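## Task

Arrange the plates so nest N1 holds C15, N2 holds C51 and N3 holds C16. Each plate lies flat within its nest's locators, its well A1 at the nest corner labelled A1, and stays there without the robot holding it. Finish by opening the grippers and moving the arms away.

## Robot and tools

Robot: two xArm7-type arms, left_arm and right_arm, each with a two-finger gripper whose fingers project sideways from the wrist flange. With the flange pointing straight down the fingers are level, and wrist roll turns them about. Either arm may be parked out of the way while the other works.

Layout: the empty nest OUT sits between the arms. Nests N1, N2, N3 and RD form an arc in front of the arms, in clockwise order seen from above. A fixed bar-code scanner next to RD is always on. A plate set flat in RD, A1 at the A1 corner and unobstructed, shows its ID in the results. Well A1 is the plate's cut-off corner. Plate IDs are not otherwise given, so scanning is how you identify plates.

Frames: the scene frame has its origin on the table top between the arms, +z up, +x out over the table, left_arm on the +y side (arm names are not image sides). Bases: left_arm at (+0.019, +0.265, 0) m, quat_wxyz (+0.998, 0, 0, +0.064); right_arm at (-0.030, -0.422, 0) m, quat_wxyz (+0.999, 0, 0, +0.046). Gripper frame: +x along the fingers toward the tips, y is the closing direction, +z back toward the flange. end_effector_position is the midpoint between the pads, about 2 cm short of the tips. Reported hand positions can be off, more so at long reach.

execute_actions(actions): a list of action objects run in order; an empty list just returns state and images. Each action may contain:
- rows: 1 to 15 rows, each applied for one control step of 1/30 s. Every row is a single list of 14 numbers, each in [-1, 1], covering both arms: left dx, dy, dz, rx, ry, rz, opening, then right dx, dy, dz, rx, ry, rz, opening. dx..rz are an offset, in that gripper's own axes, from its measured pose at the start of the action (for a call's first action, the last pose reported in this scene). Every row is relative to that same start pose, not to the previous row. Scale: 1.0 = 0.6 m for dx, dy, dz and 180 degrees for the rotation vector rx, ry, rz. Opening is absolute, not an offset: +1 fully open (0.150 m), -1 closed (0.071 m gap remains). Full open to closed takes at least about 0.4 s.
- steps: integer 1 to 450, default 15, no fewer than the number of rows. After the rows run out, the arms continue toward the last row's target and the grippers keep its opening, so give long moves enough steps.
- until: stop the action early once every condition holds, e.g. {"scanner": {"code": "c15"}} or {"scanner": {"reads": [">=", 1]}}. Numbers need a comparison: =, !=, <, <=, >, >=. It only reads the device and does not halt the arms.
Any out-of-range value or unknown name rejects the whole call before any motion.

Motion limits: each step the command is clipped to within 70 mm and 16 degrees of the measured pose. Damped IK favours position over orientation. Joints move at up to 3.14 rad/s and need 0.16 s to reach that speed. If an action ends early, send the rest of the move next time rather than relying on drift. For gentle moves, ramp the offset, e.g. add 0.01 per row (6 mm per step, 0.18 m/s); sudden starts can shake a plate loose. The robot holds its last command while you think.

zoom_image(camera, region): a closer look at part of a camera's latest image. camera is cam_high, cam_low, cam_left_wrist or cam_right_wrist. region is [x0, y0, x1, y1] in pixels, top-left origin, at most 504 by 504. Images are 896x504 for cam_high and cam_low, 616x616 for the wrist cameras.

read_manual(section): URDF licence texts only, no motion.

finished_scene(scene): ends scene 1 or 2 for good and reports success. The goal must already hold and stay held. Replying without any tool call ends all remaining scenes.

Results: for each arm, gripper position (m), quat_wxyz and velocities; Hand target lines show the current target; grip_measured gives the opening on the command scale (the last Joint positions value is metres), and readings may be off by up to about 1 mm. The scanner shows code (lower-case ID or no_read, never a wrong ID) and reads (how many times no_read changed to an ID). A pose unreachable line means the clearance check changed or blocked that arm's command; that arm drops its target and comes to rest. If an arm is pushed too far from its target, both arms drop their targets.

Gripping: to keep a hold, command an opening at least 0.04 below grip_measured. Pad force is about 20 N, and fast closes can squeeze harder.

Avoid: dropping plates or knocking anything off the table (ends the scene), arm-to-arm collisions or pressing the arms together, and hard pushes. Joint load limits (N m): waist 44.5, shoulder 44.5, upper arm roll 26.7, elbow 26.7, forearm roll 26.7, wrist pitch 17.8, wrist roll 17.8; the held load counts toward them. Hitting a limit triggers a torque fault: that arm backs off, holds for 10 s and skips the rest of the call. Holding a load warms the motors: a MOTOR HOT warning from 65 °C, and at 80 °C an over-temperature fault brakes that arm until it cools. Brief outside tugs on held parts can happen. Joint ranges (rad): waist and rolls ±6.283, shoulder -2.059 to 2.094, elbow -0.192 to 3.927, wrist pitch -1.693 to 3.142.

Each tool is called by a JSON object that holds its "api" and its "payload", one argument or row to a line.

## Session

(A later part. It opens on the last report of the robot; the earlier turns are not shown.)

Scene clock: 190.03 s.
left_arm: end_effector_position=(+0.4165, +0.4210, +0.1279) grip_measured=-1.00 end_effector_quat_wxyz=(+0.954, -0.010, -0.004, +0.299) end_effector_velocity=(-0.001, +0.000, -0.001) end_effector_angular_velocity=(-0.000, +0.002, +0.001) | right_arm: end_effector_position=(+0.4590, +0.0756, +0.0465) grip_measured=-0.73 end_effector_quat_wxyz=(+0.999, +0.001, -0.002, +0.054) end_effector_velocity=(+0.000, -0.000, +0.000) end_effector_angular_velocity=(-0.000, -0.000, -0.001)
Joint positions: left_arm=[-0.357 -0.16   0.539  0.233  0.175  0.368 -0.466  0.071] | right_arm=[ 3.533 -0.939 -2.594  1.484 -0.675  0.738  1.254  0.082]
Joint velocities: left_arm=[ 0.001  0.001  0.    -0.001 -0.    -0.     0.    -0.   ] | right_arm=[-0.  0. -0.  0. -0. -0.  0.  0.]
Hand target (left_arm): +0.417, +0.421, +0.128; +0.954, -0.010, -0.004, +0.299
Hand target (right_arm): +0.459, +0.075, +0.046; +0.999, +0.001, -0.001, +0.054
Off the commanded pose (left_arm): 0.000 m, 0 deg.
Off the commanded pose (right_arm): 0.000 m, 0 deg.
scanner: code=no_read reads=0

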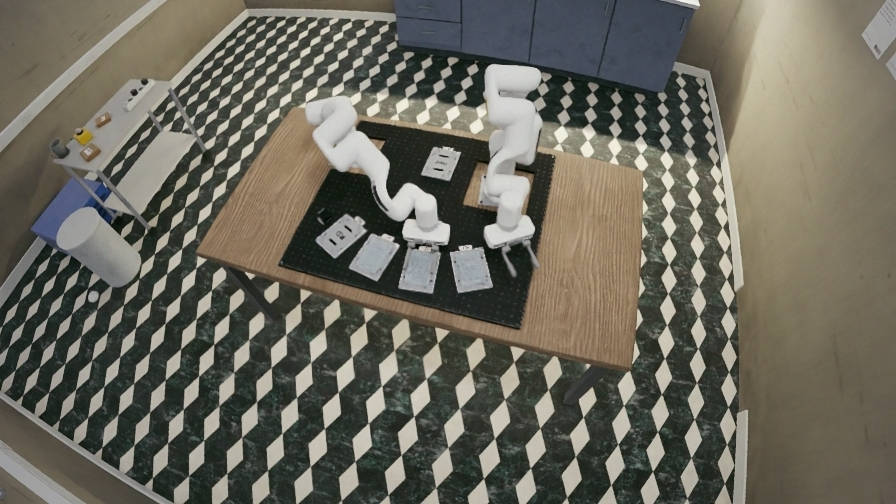

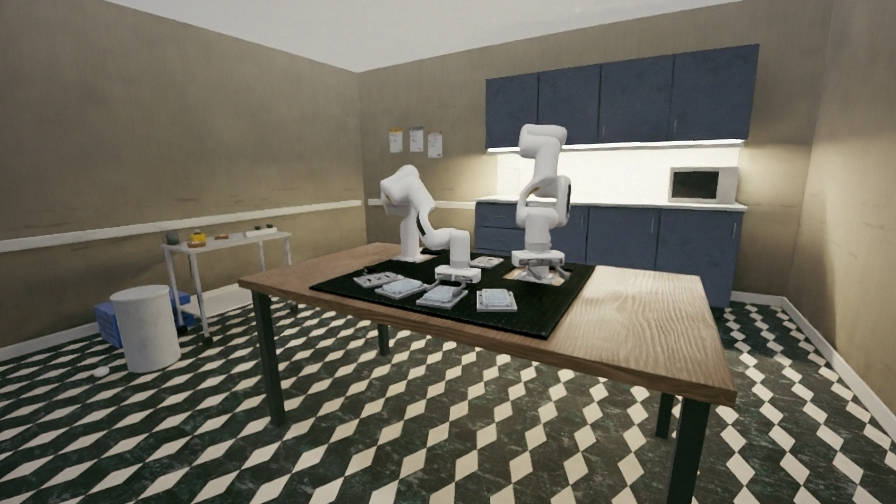

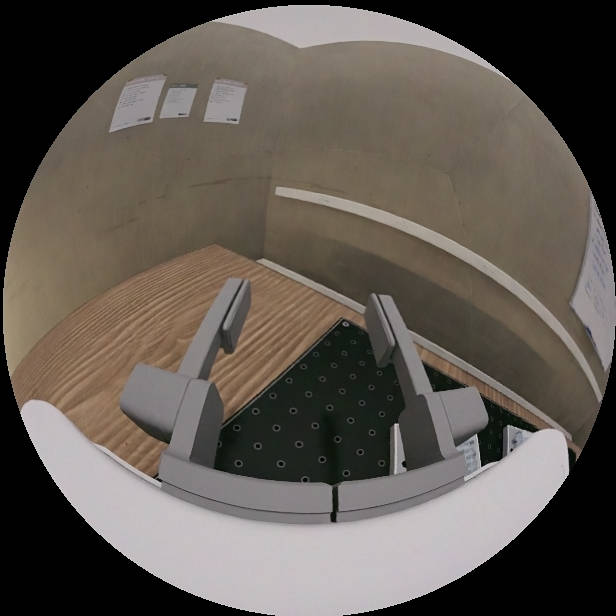

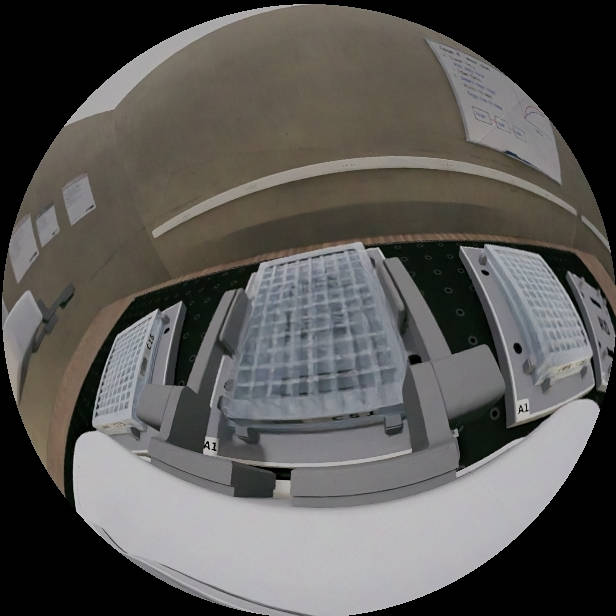

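{"api": "execute_actions", "payload": {
  "actions": [
    {"rows":[[0,0,0,0,0,0,-1,0,0,-0.0015,0,0,0,-0.85],[0,0,0,0,0,0,-1,0,0,-0.003,0,0,0,-0.85],[0,0,0,0,0,0,-1,0,0,-0.0045,0,0,0,-0.85]],"steps":16}
  ]
}}

{"api": "zoom_image", "payload": {
  "camera": "cam_right_wrist",
  "region": [160, 230, 480, 480]
}}

{"api": "zoom_image", "payload": {
  "camera": "cam_low",
  "region": [400, 265, 490, 315]
}}

Scene clock: 190.73 s.
left_arm: end_effector_position=(+0.4165, +0.4210, +0.1279) grip_measured=-1.00 end_effector_quat_wxyz=(+0.954, -0.010, -0.004, +0.299) end_effector_velocity=(+0.000, +0.000, +0.000) end_effector_angular_velocity=(-0.000, -0.001, +0.000) | right_arm: end_effector_position=(+0.4591, +0.0756, +0.0443) grip_measured=-0.73 end_effector_quat_wxyz=(+0.999, +0.002, -0.002, +0.054) end_effector_velocity=(-0.000, +0.000, +0.000) end_effector_angular_velocity=(-0.000, -0.001, +0.001)
Joint positions: left_arm=[-0.357 -0.16   0.539  0.233  0.175  0.368 -0.466  0.071] | right_arm=[ 3.535 -0.944 -2.596  1.486 -0.678  0.734  1.256  0.082]
Joint velocities: left_arm=[ 0.    -0.    -0.     0.    -0.    -0.001  0.     0.   ] | right_arm=[-0.    -0.001  0.     0.    -0.002  0.     0.     0.   ]
Hand target (left_arm): +0.417, +0.421, +0.128; +0.954, -0.010, -0.004, +0.299
Hand target (right_arm): +0.459, +0.076, +0.044; +0.999, +0.001, -0.002, +0.054
Off the commanded pose (left_arm): 0.000 m, 0 deg.
Off the commanded pose (right_arm): 0.001 m, 0 deg.
scanner: code=no_read reads=0

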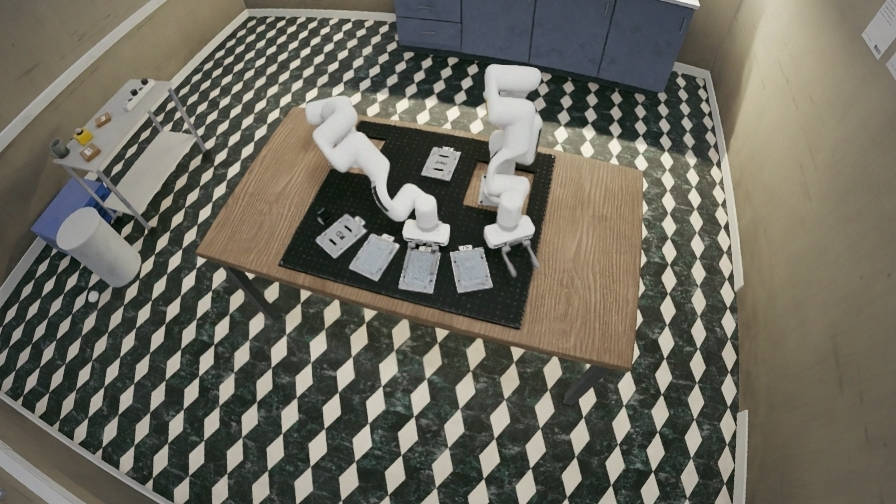

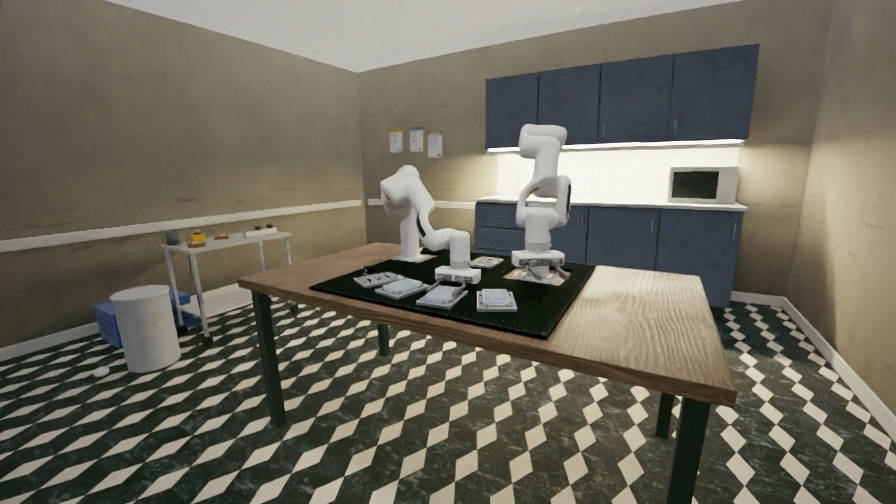

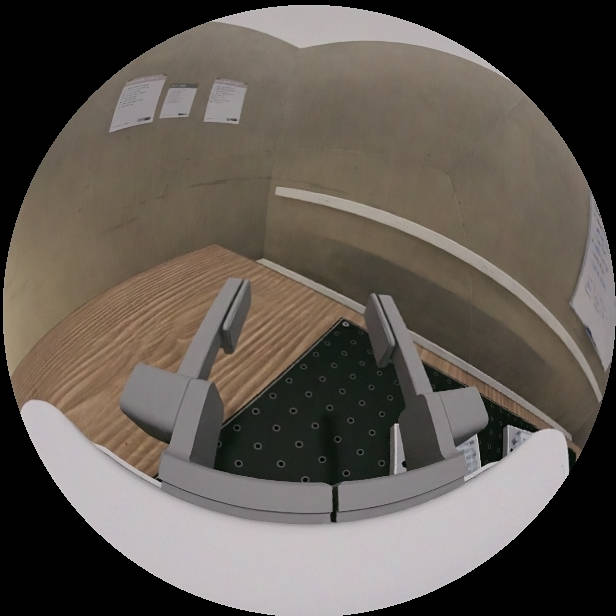

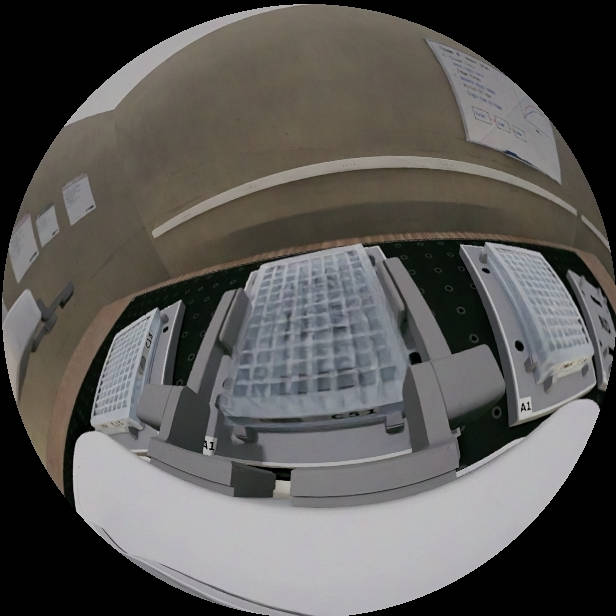

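Region (160, 230, 480, 480) of cam_right_wrist's 616x616 image, scaled by 1.575, with more detail than that image has; it fills the top 394 rows of this view, and the rest is white.

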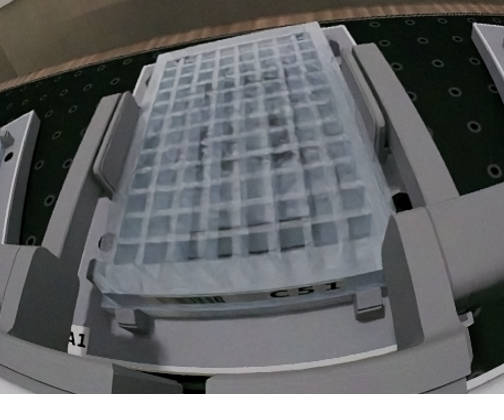

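Region (400, 265, 490, 315) of cam_low's 896x504 image, scaled by 5.600, with more detail than that image has.

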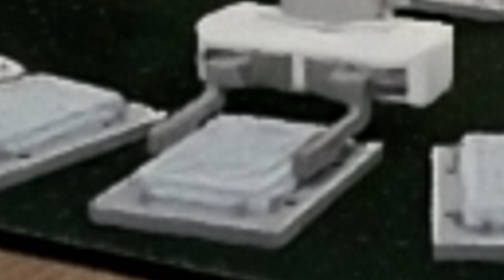

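{"api": "execute_actions", "payload": {
  "actions": []
}}

Scene clock: 191.00 s.
left_arm: end_effector_position=(+0.4165, +0.4210, +0.1279) grip_measured=-1.00 end_effector_quat_wxyz=(+0.954, -0.010, -0.004, +0.299) end_effector_velocity=(-0.000, +0.000, -0.000) end_effector_angular_velocity=(+0.000, +0.001, +0.001) | right_arm: end_effector_position=(+0.4591, +0.0756, +0.0442) grip_measured=-0.73 end_effector_quat_wxyz=(+0.999, +0.002, -0.002, +0.054) end_effector_velocity=(+0.000, -0.000, -0.000) end_effector_angular_velocity=(+0.000, +0.001, -0.001)
Joint positions: left_arm=[-0.357 -0.16   0.539  0.233  0.175  0.368 -0.466  0.071] | right_arm=[ 3.535 -0.944 -2.596  1.486 -0.678  0.734  1.256  0.082]
Joint velocities: left_arm=[ 0.001  0.001 -0.     0.    -0.001  0.    -0.     0.   ] | right_arm=[-0.001 -0.    -0.    -0.     0.001 -0.    -0.001  0.   ]
Hand target (left_arm): +0.417, +0.421, +0.128; +0.954, -0.010, -0.004, +0.299
Hand target (right_arm): +0.459, +0.076, +0.044; +0.999, +0.001, -0.002, +0.054
Off the commanded pose (left_arm): 0.000 m, 0 deg.
Off the commanded pose (right_arm): 0.000 m, 0 deg.
scanner: code=no_read reads=0

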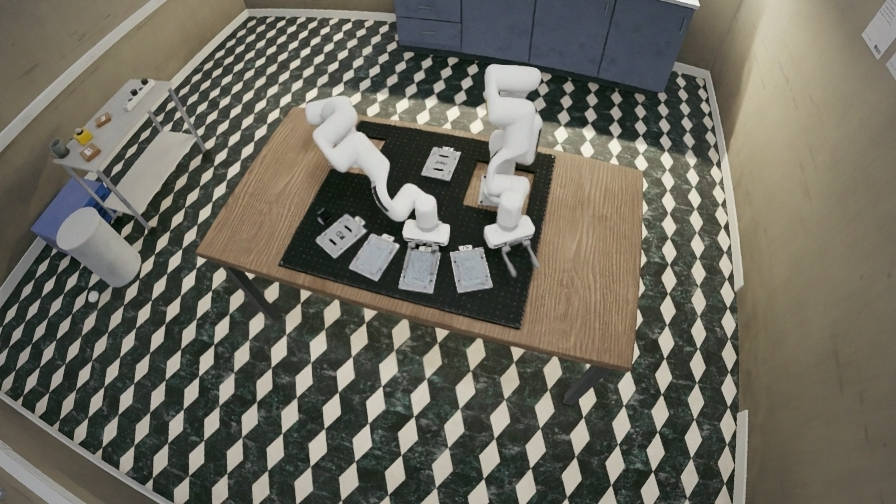

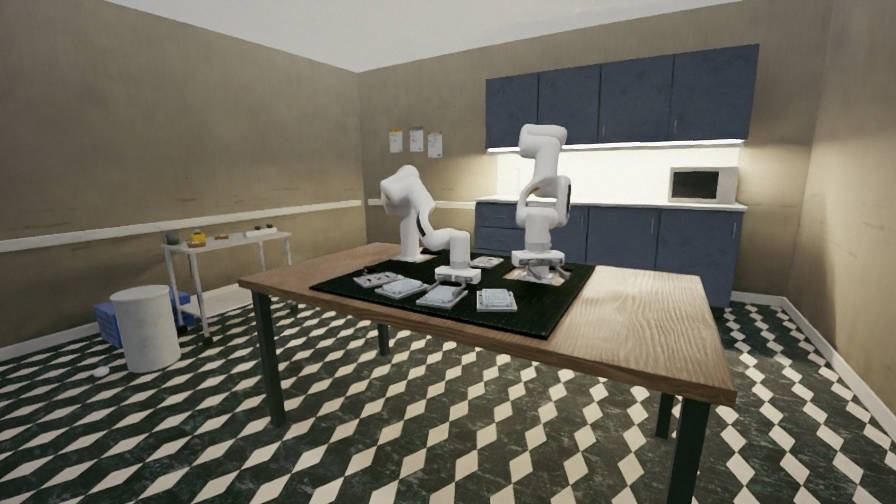

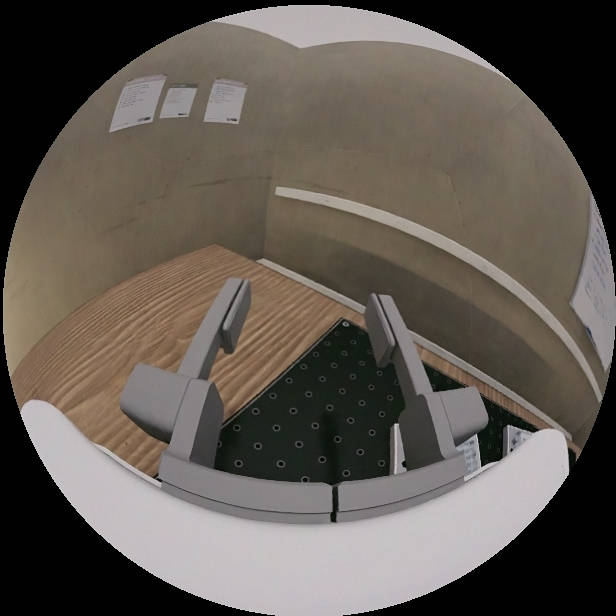

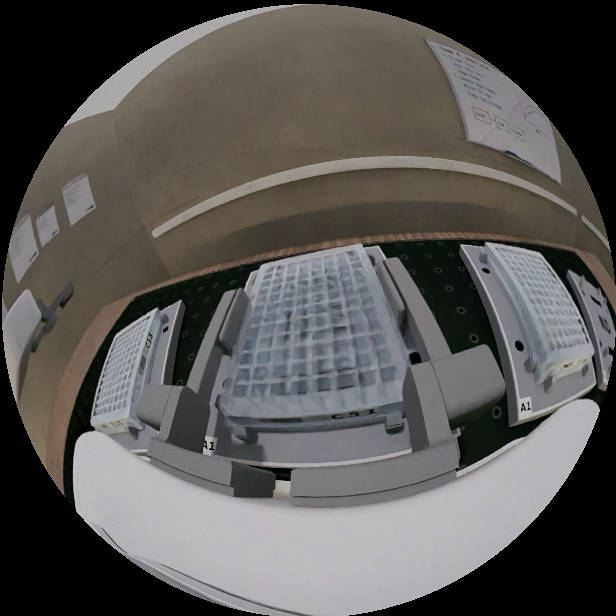

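{"api": "execute_actions", "payload": {
  "actions": [
    {"rows":[[0,0,0,0,0,0,-1,0,0,0,0,0,0,-0.8],[0,0,0,0,0,0,-1,0,0,0,0,0,0,-0.76],[0,0,0,0,0,0,-1,0,0,0,0,0,0,-0.73],[0,0,0,0,0,0,-1,0,0,0,0,0,0,-0.7],[0,0,0,0,0,0,-1,0,0,0,0,0,0,-0.67],[0,0,0,0,0,0,-1,0,0,0,0,0,0,-0.64],[0,0,0,0,0,0,-1,0,0,0,0,0,0,-0.6],[0,0,0,0,0,0,-1,0,0,0,0,0,0,-0.55]],"steps":15},
    {"rows":[[0,0,0,0,0,0,-1,0,0,0.005,0,0,0,-0.55],[0,0,0,0,0,0,-1,0,0,0.01,0,0,0,-0.55],[0,0,0,0,0,0,-1,0,0,0.015,0,0,0,-0.55],[0,0,0,0,0,0,-1,0,0,0.02,0,0,0,-0.55],[0,0,0,0,0,0,-1,0,0,0.026,0,0,0,-0.55],[0,0,0,0,0,0,-1,0,0,0.032,0,0,0,-0.55],[0,0,0,0,0,0,-1,0,0,0.038,0,0,0,-0.55],[0,0,0,0,0,0,-1,0,0,0.044,0,0,0,-0.55],[0,0,0,0,0,0,-1,0,0,0.05,0,0,0,-0.55]],"steps":15},
    {"rows":[[0,0,0,0,0,0,-1,-0.02,0,0,0,0,0,0],[0,0,0,0,0,0,-1,-0.04,0,0,0,0,0,0.5],[0,0,0,0,0,0,-1,-0.06,0,0,0,0,0,1],[0,0,0,0,0,0,-1,-0.08,0,0,0,0,0,1],[0,0,0,0,0,0,-1,-0.1,0,0,0,0,0,1],[0,0,0,0,0,0,-1,-0.12,0,0,0,0,0,1],[0,0,0,0,0,0,-1,-0.14,0,0,0,0,0,1],[0,0,0,0,0,0,-1,-0.16,0,-0.005,0,0,0,1],[0,0,0,0,0,0,-1,-0.18,0,-0.012,0,0,0,1],[0,0,0,0,0,0,-1,-0.19,0,-0.02,0,0,0,1],[0,0,0,0,0,0,-1,-0.19,0,-0.027,0,0,0,1]],"steps":22}
  ]
}}

Scene clock: 193.03 s.
left_arm: end_effector_position=(+0.4165, +0.4210, +0.1279) grip_measured=-1.00 end_effector_quat_wxyz=(+0.954, -0.010, -0.004, +0.299) end_effector_velocity=(+0.001, -0.001, +0.001) end_effector_angular_velocity=(-0.000, -0.002, -0.002) | right_arm: end_effector_position=(+0.3474, +0.0597, +0.0543) grip_measured=+0.99 end_effector_quat_wxyz=(+0.999, -0.003, +0.000, +0.050) end_effector_velocity=(-0.014, +0.008, -0.001) end_effector_angular_velocity=(+0.003, +0.010, +0.024)
Joint positions: left_arm=[-0.357 -0.16   0.539  0.233  0.175  0.368 -0.466  0.071] | right_arm=[ 3.586 -0.767 -2.562  1.166 -0.718  0.62   1.498  0.15 ]
Joint velocities: left_arm=[-0.002 -0.001  0.     0.001 -0.     0.001 -0.     0.   ] | right_arm=[ 0.011  0.001  0.014 -0.011  0.    -0.002  0.001 -0.   ]
Hand target (left_arm): +0.417, +0.421, +0.128; +0.954, -0.010, -0.004, +0.299
Hand target (right_arm): +0.346, +0.060, +0.054; +0.999, -0.003, +0.001, +0.051
Off the commanded pose (left_arm): 0.000 m, 0 deg.
Off the commanded pose (right_arm): 0.001 m, 0 deg.
scanner: code=no_read reads=0

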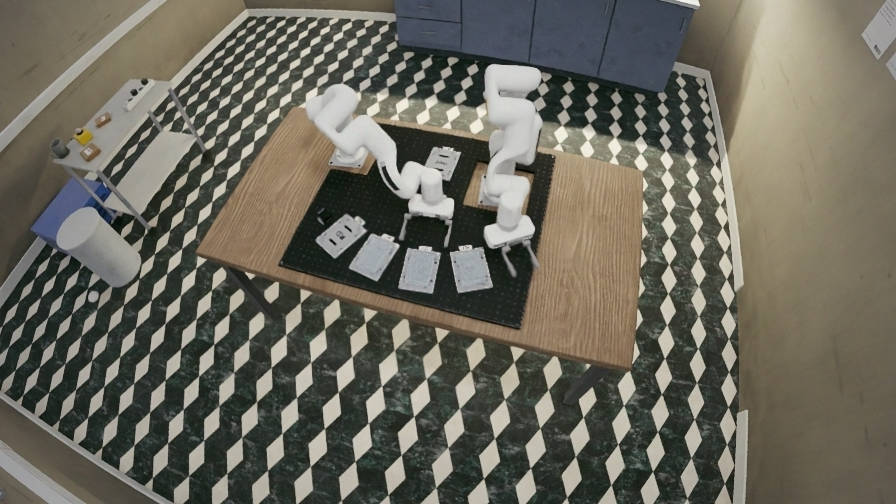

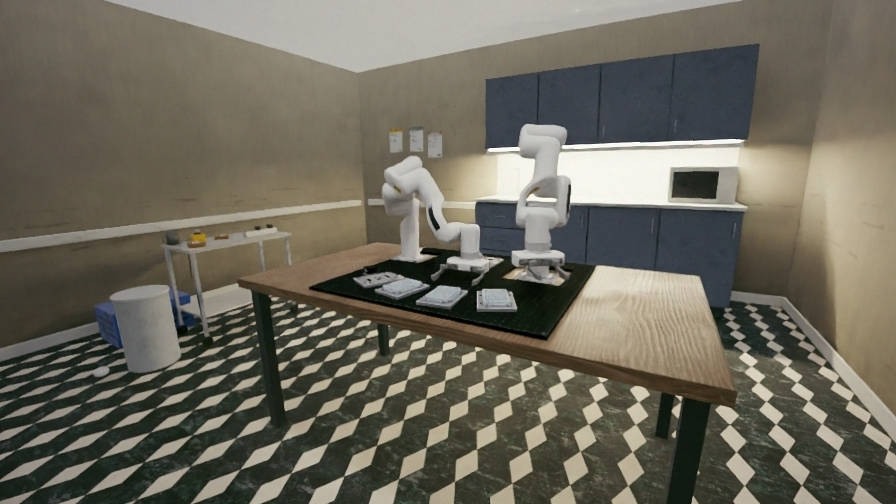

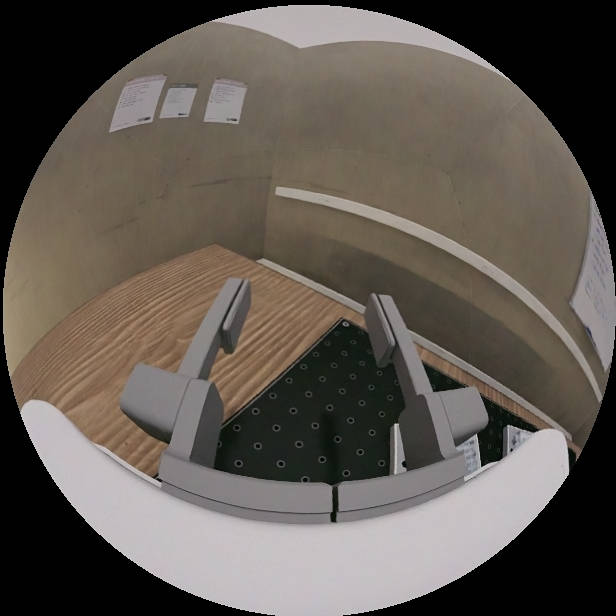

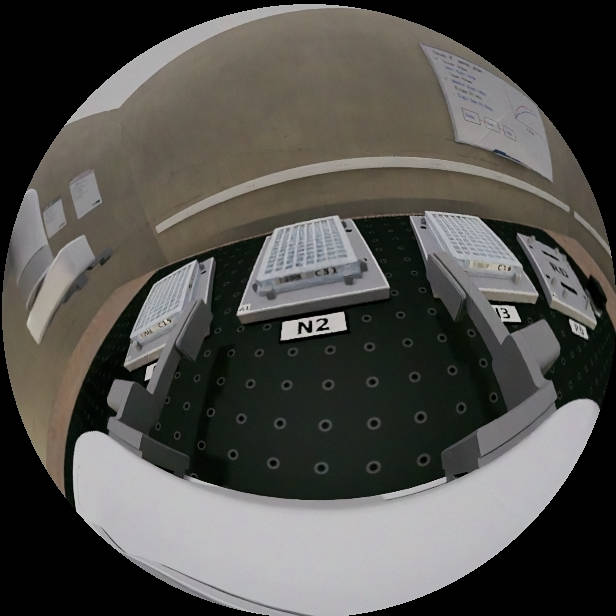

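{"api": "zoom_image", "payload": {
  "camera": "cam_right_wrist",
  "region": [220, 200, 420, 340]
}}

{"api": "zoom_image", "payload": {
  "camera": "cam_low",
  "region": [370, 265, 530, 320]
}}

{"api": "zoom_image", "payload": {
  "camera": "cam_high",
  "region": [340, 220, 510, 310]
}}

Region (220, 200, 420, 340) of cam_right_wrist's 616x616 image, scaled by 2.520, with more detail than that image has; it fills the top 353 rows of this view, and the rest is white.

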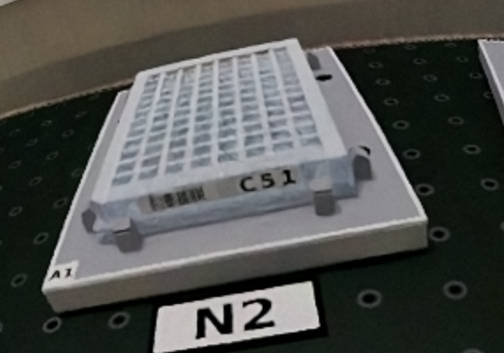

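Region (370, 265, 530, 320) of cam_low's 896x504 image, scaled by 3.150, with more detail than that image has; it fills the top 173 rows of this view, and the rest is white.

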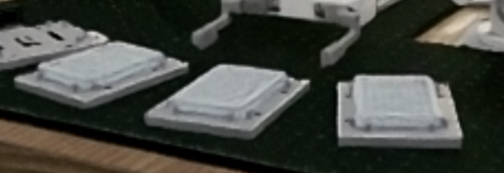

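Region (340, 220, 510, 310) of cam_high's 896x504 image, scaled by 2.965, with more detail than that image has; it fills the top 267 rows of this view, and the rest is white.

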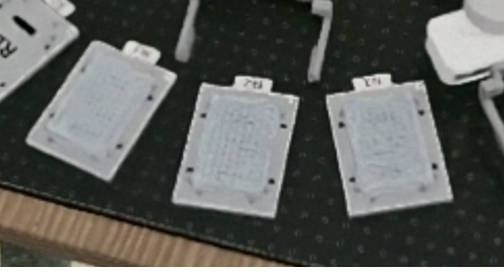

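{"api": "zoom_image", "payload": {
  "camera": "cam_low",
  "region": [405, 278, 525, 316]
}}

{"api": "zoom_image", "payload": {
  "camera": "cam_right_wrist",
  "region": [400, 200, 560, 320]
}}

Region (405, 278, 525, 316) of cam_low's 896x504 image, scaled by 4.200, with more detail than that image has; it fills the top 160 rows of this view, and the rest is white.

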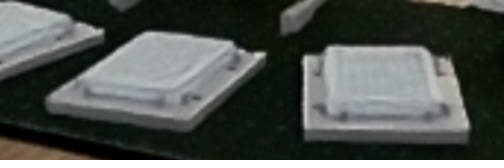

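Region (400, 200, 560, 320) of cam_right_wrist's 616x616 image, scaled by 3.150, with more detail than that image has; it fills the top 378 rows of this view, and the rest is white.

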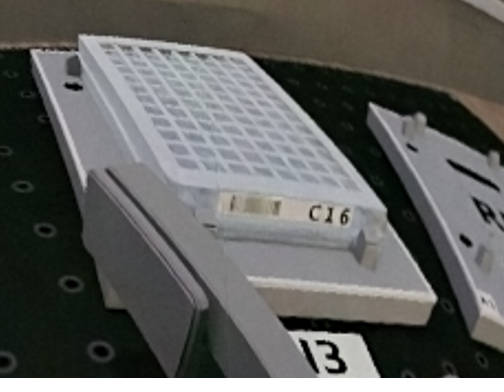

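{"api": "execute_actions", "payload": {
  "actions": [
    {"rows":[[0,0,0,0,0,0,-1,0,-0.01,0.01,0,0,0,1],[0,0,0,0,0,0,-1,0,-0.02,0.02,0,0,0,1],[0,0,0,0,0,0,-1,0,-0.035,0.035,0,0,0,1],[0,0,0,0,0,0,-1,0,-0.05,0.05,0,0,0,1],[0,0,0,0,0,0,-1,0,-0.065,0.065,0,0,0,1],[0,0,0,0,0,0,-1,0,-0.08,0.08,0,0,0,1],[0,0,0,0,0,0,-1,0,-0.095,0.095,0,0,0,1],[0,0,0,0,0,0,-1,0,-0.11,0.11,0,0,0,1],[0,0,0,0,0,0,-1,0,-0.12,0.12,0,0,0,1]],"steps":18}
  ]
}}

Scene clock: 194.33 s.
left_arm: end_effector_position=(+0.4165, +0.4210, +0.1279) grip_measured=-1.00 end_effector_quat_wxyz=(+0.954, -0.010, -0.004, +0.299) end_effector_velocity=(+0.000, -0.000, +0.000) end_effector_angular_velocity=(-0.000, -0.000, -0.001) | right_arm: end_effector_position=(+0.3541, -0.0107, +0.1267) grip_measured=+0.99 end_effector_quat_wxyz=(+0.999, -0.003, -0.001, +0.050) end_effector_velocity=(-0.005, -0.003, -0.006) end_effector_angular_velocity=(-0.005, +0.047, +0.020)
Joint positions: left_arm=[-0.357 -0.16   0.539  0.233  0.175  0.368 -0.466  0.071] | right_arm=[ 3.344 -0.442 -2.418  0.888 -0.522  0.618  1.308  0.15 ]
Joint velocities: left_arm=[-0.001 -0.001 -0.    -0.    -0.     0.    -0.     0.   ] | right_arm=[-0.049  0.006  0.046 -0.019  0.059  0.017 -0.069  0.   ]
Hand target (left_arm): +0.417, +0.421, +0.128; +0.954, -0.010, -0.004, +0.299
Hand target (right_arm): +0.354, -0.011, +0.127; +0.999, -0.003, -0.000, +0.050
Off the commanded pose (left_arm): 0.000 m, 0 deg.
Off the commanded pose (right_arm): 0.001 m, 0 deg.
scanner: code=no_read reads=0

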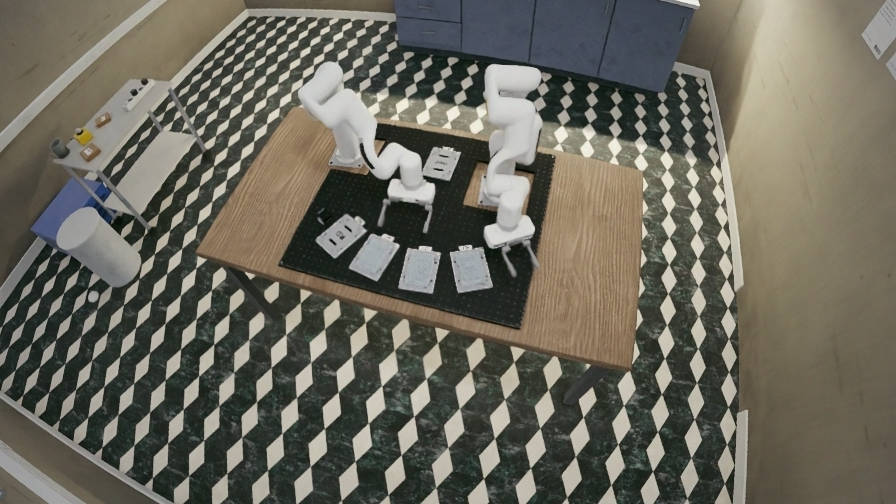

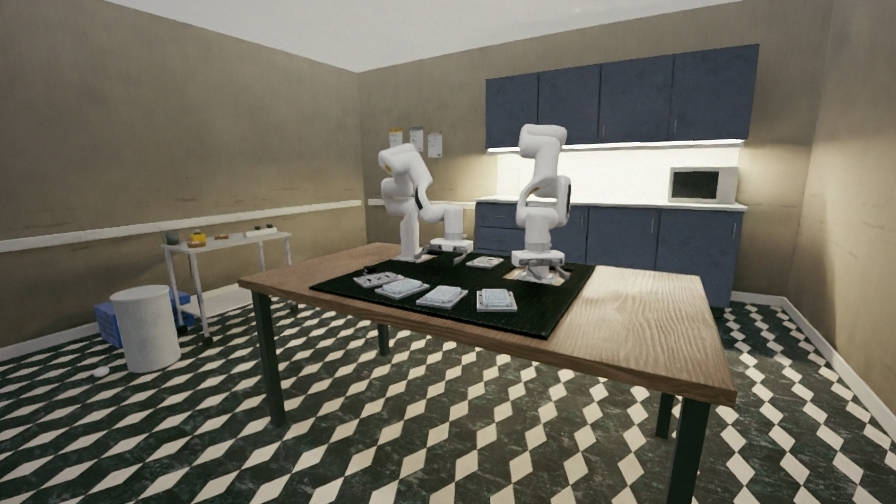

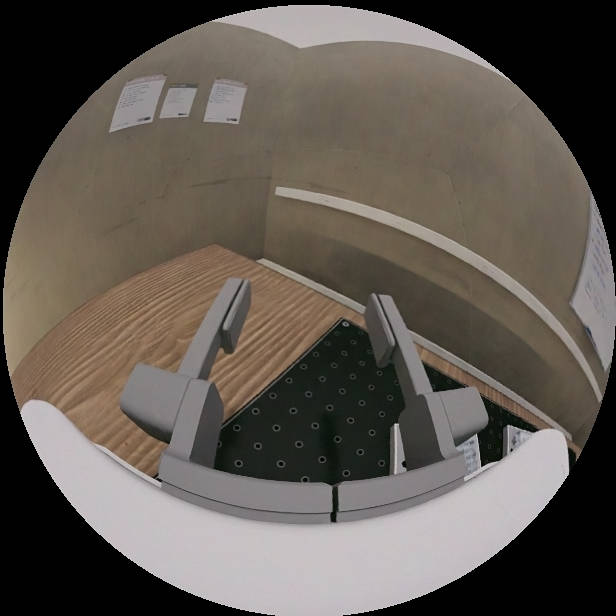

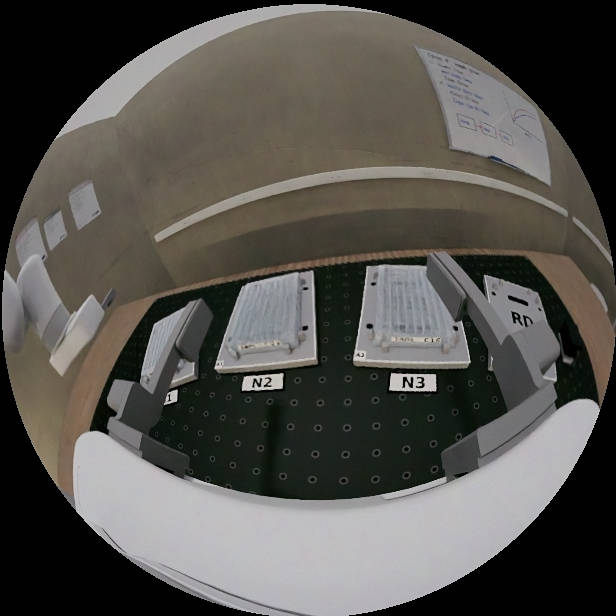

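{"api": "zoom_image", "payload": {
  "camera": "cam_right_wrist",
  "region": [200, 255, 340, 390]
}}

Region (200, 255, 340, 390) of cam_right_wrist's 616x616 image, scaled by 3.600, with more detail than that image has; it fills the top 486 rows of this view, and the rest is white.

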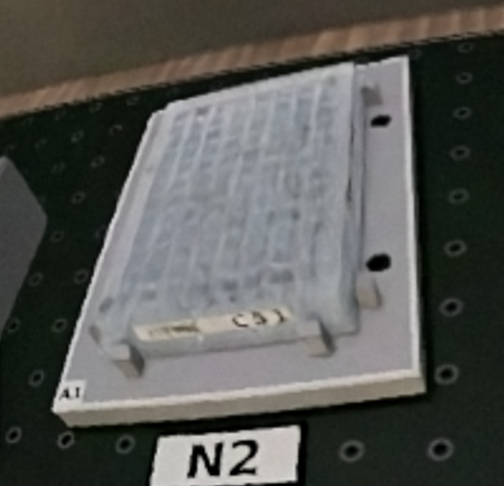

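C51 sits flat inside the N2 pins, and both arms are clear, so I'm ending the scene.

{"api": "finished_scene", "payload": {
  "scene": 2
}}

The scene is finished: the task was done.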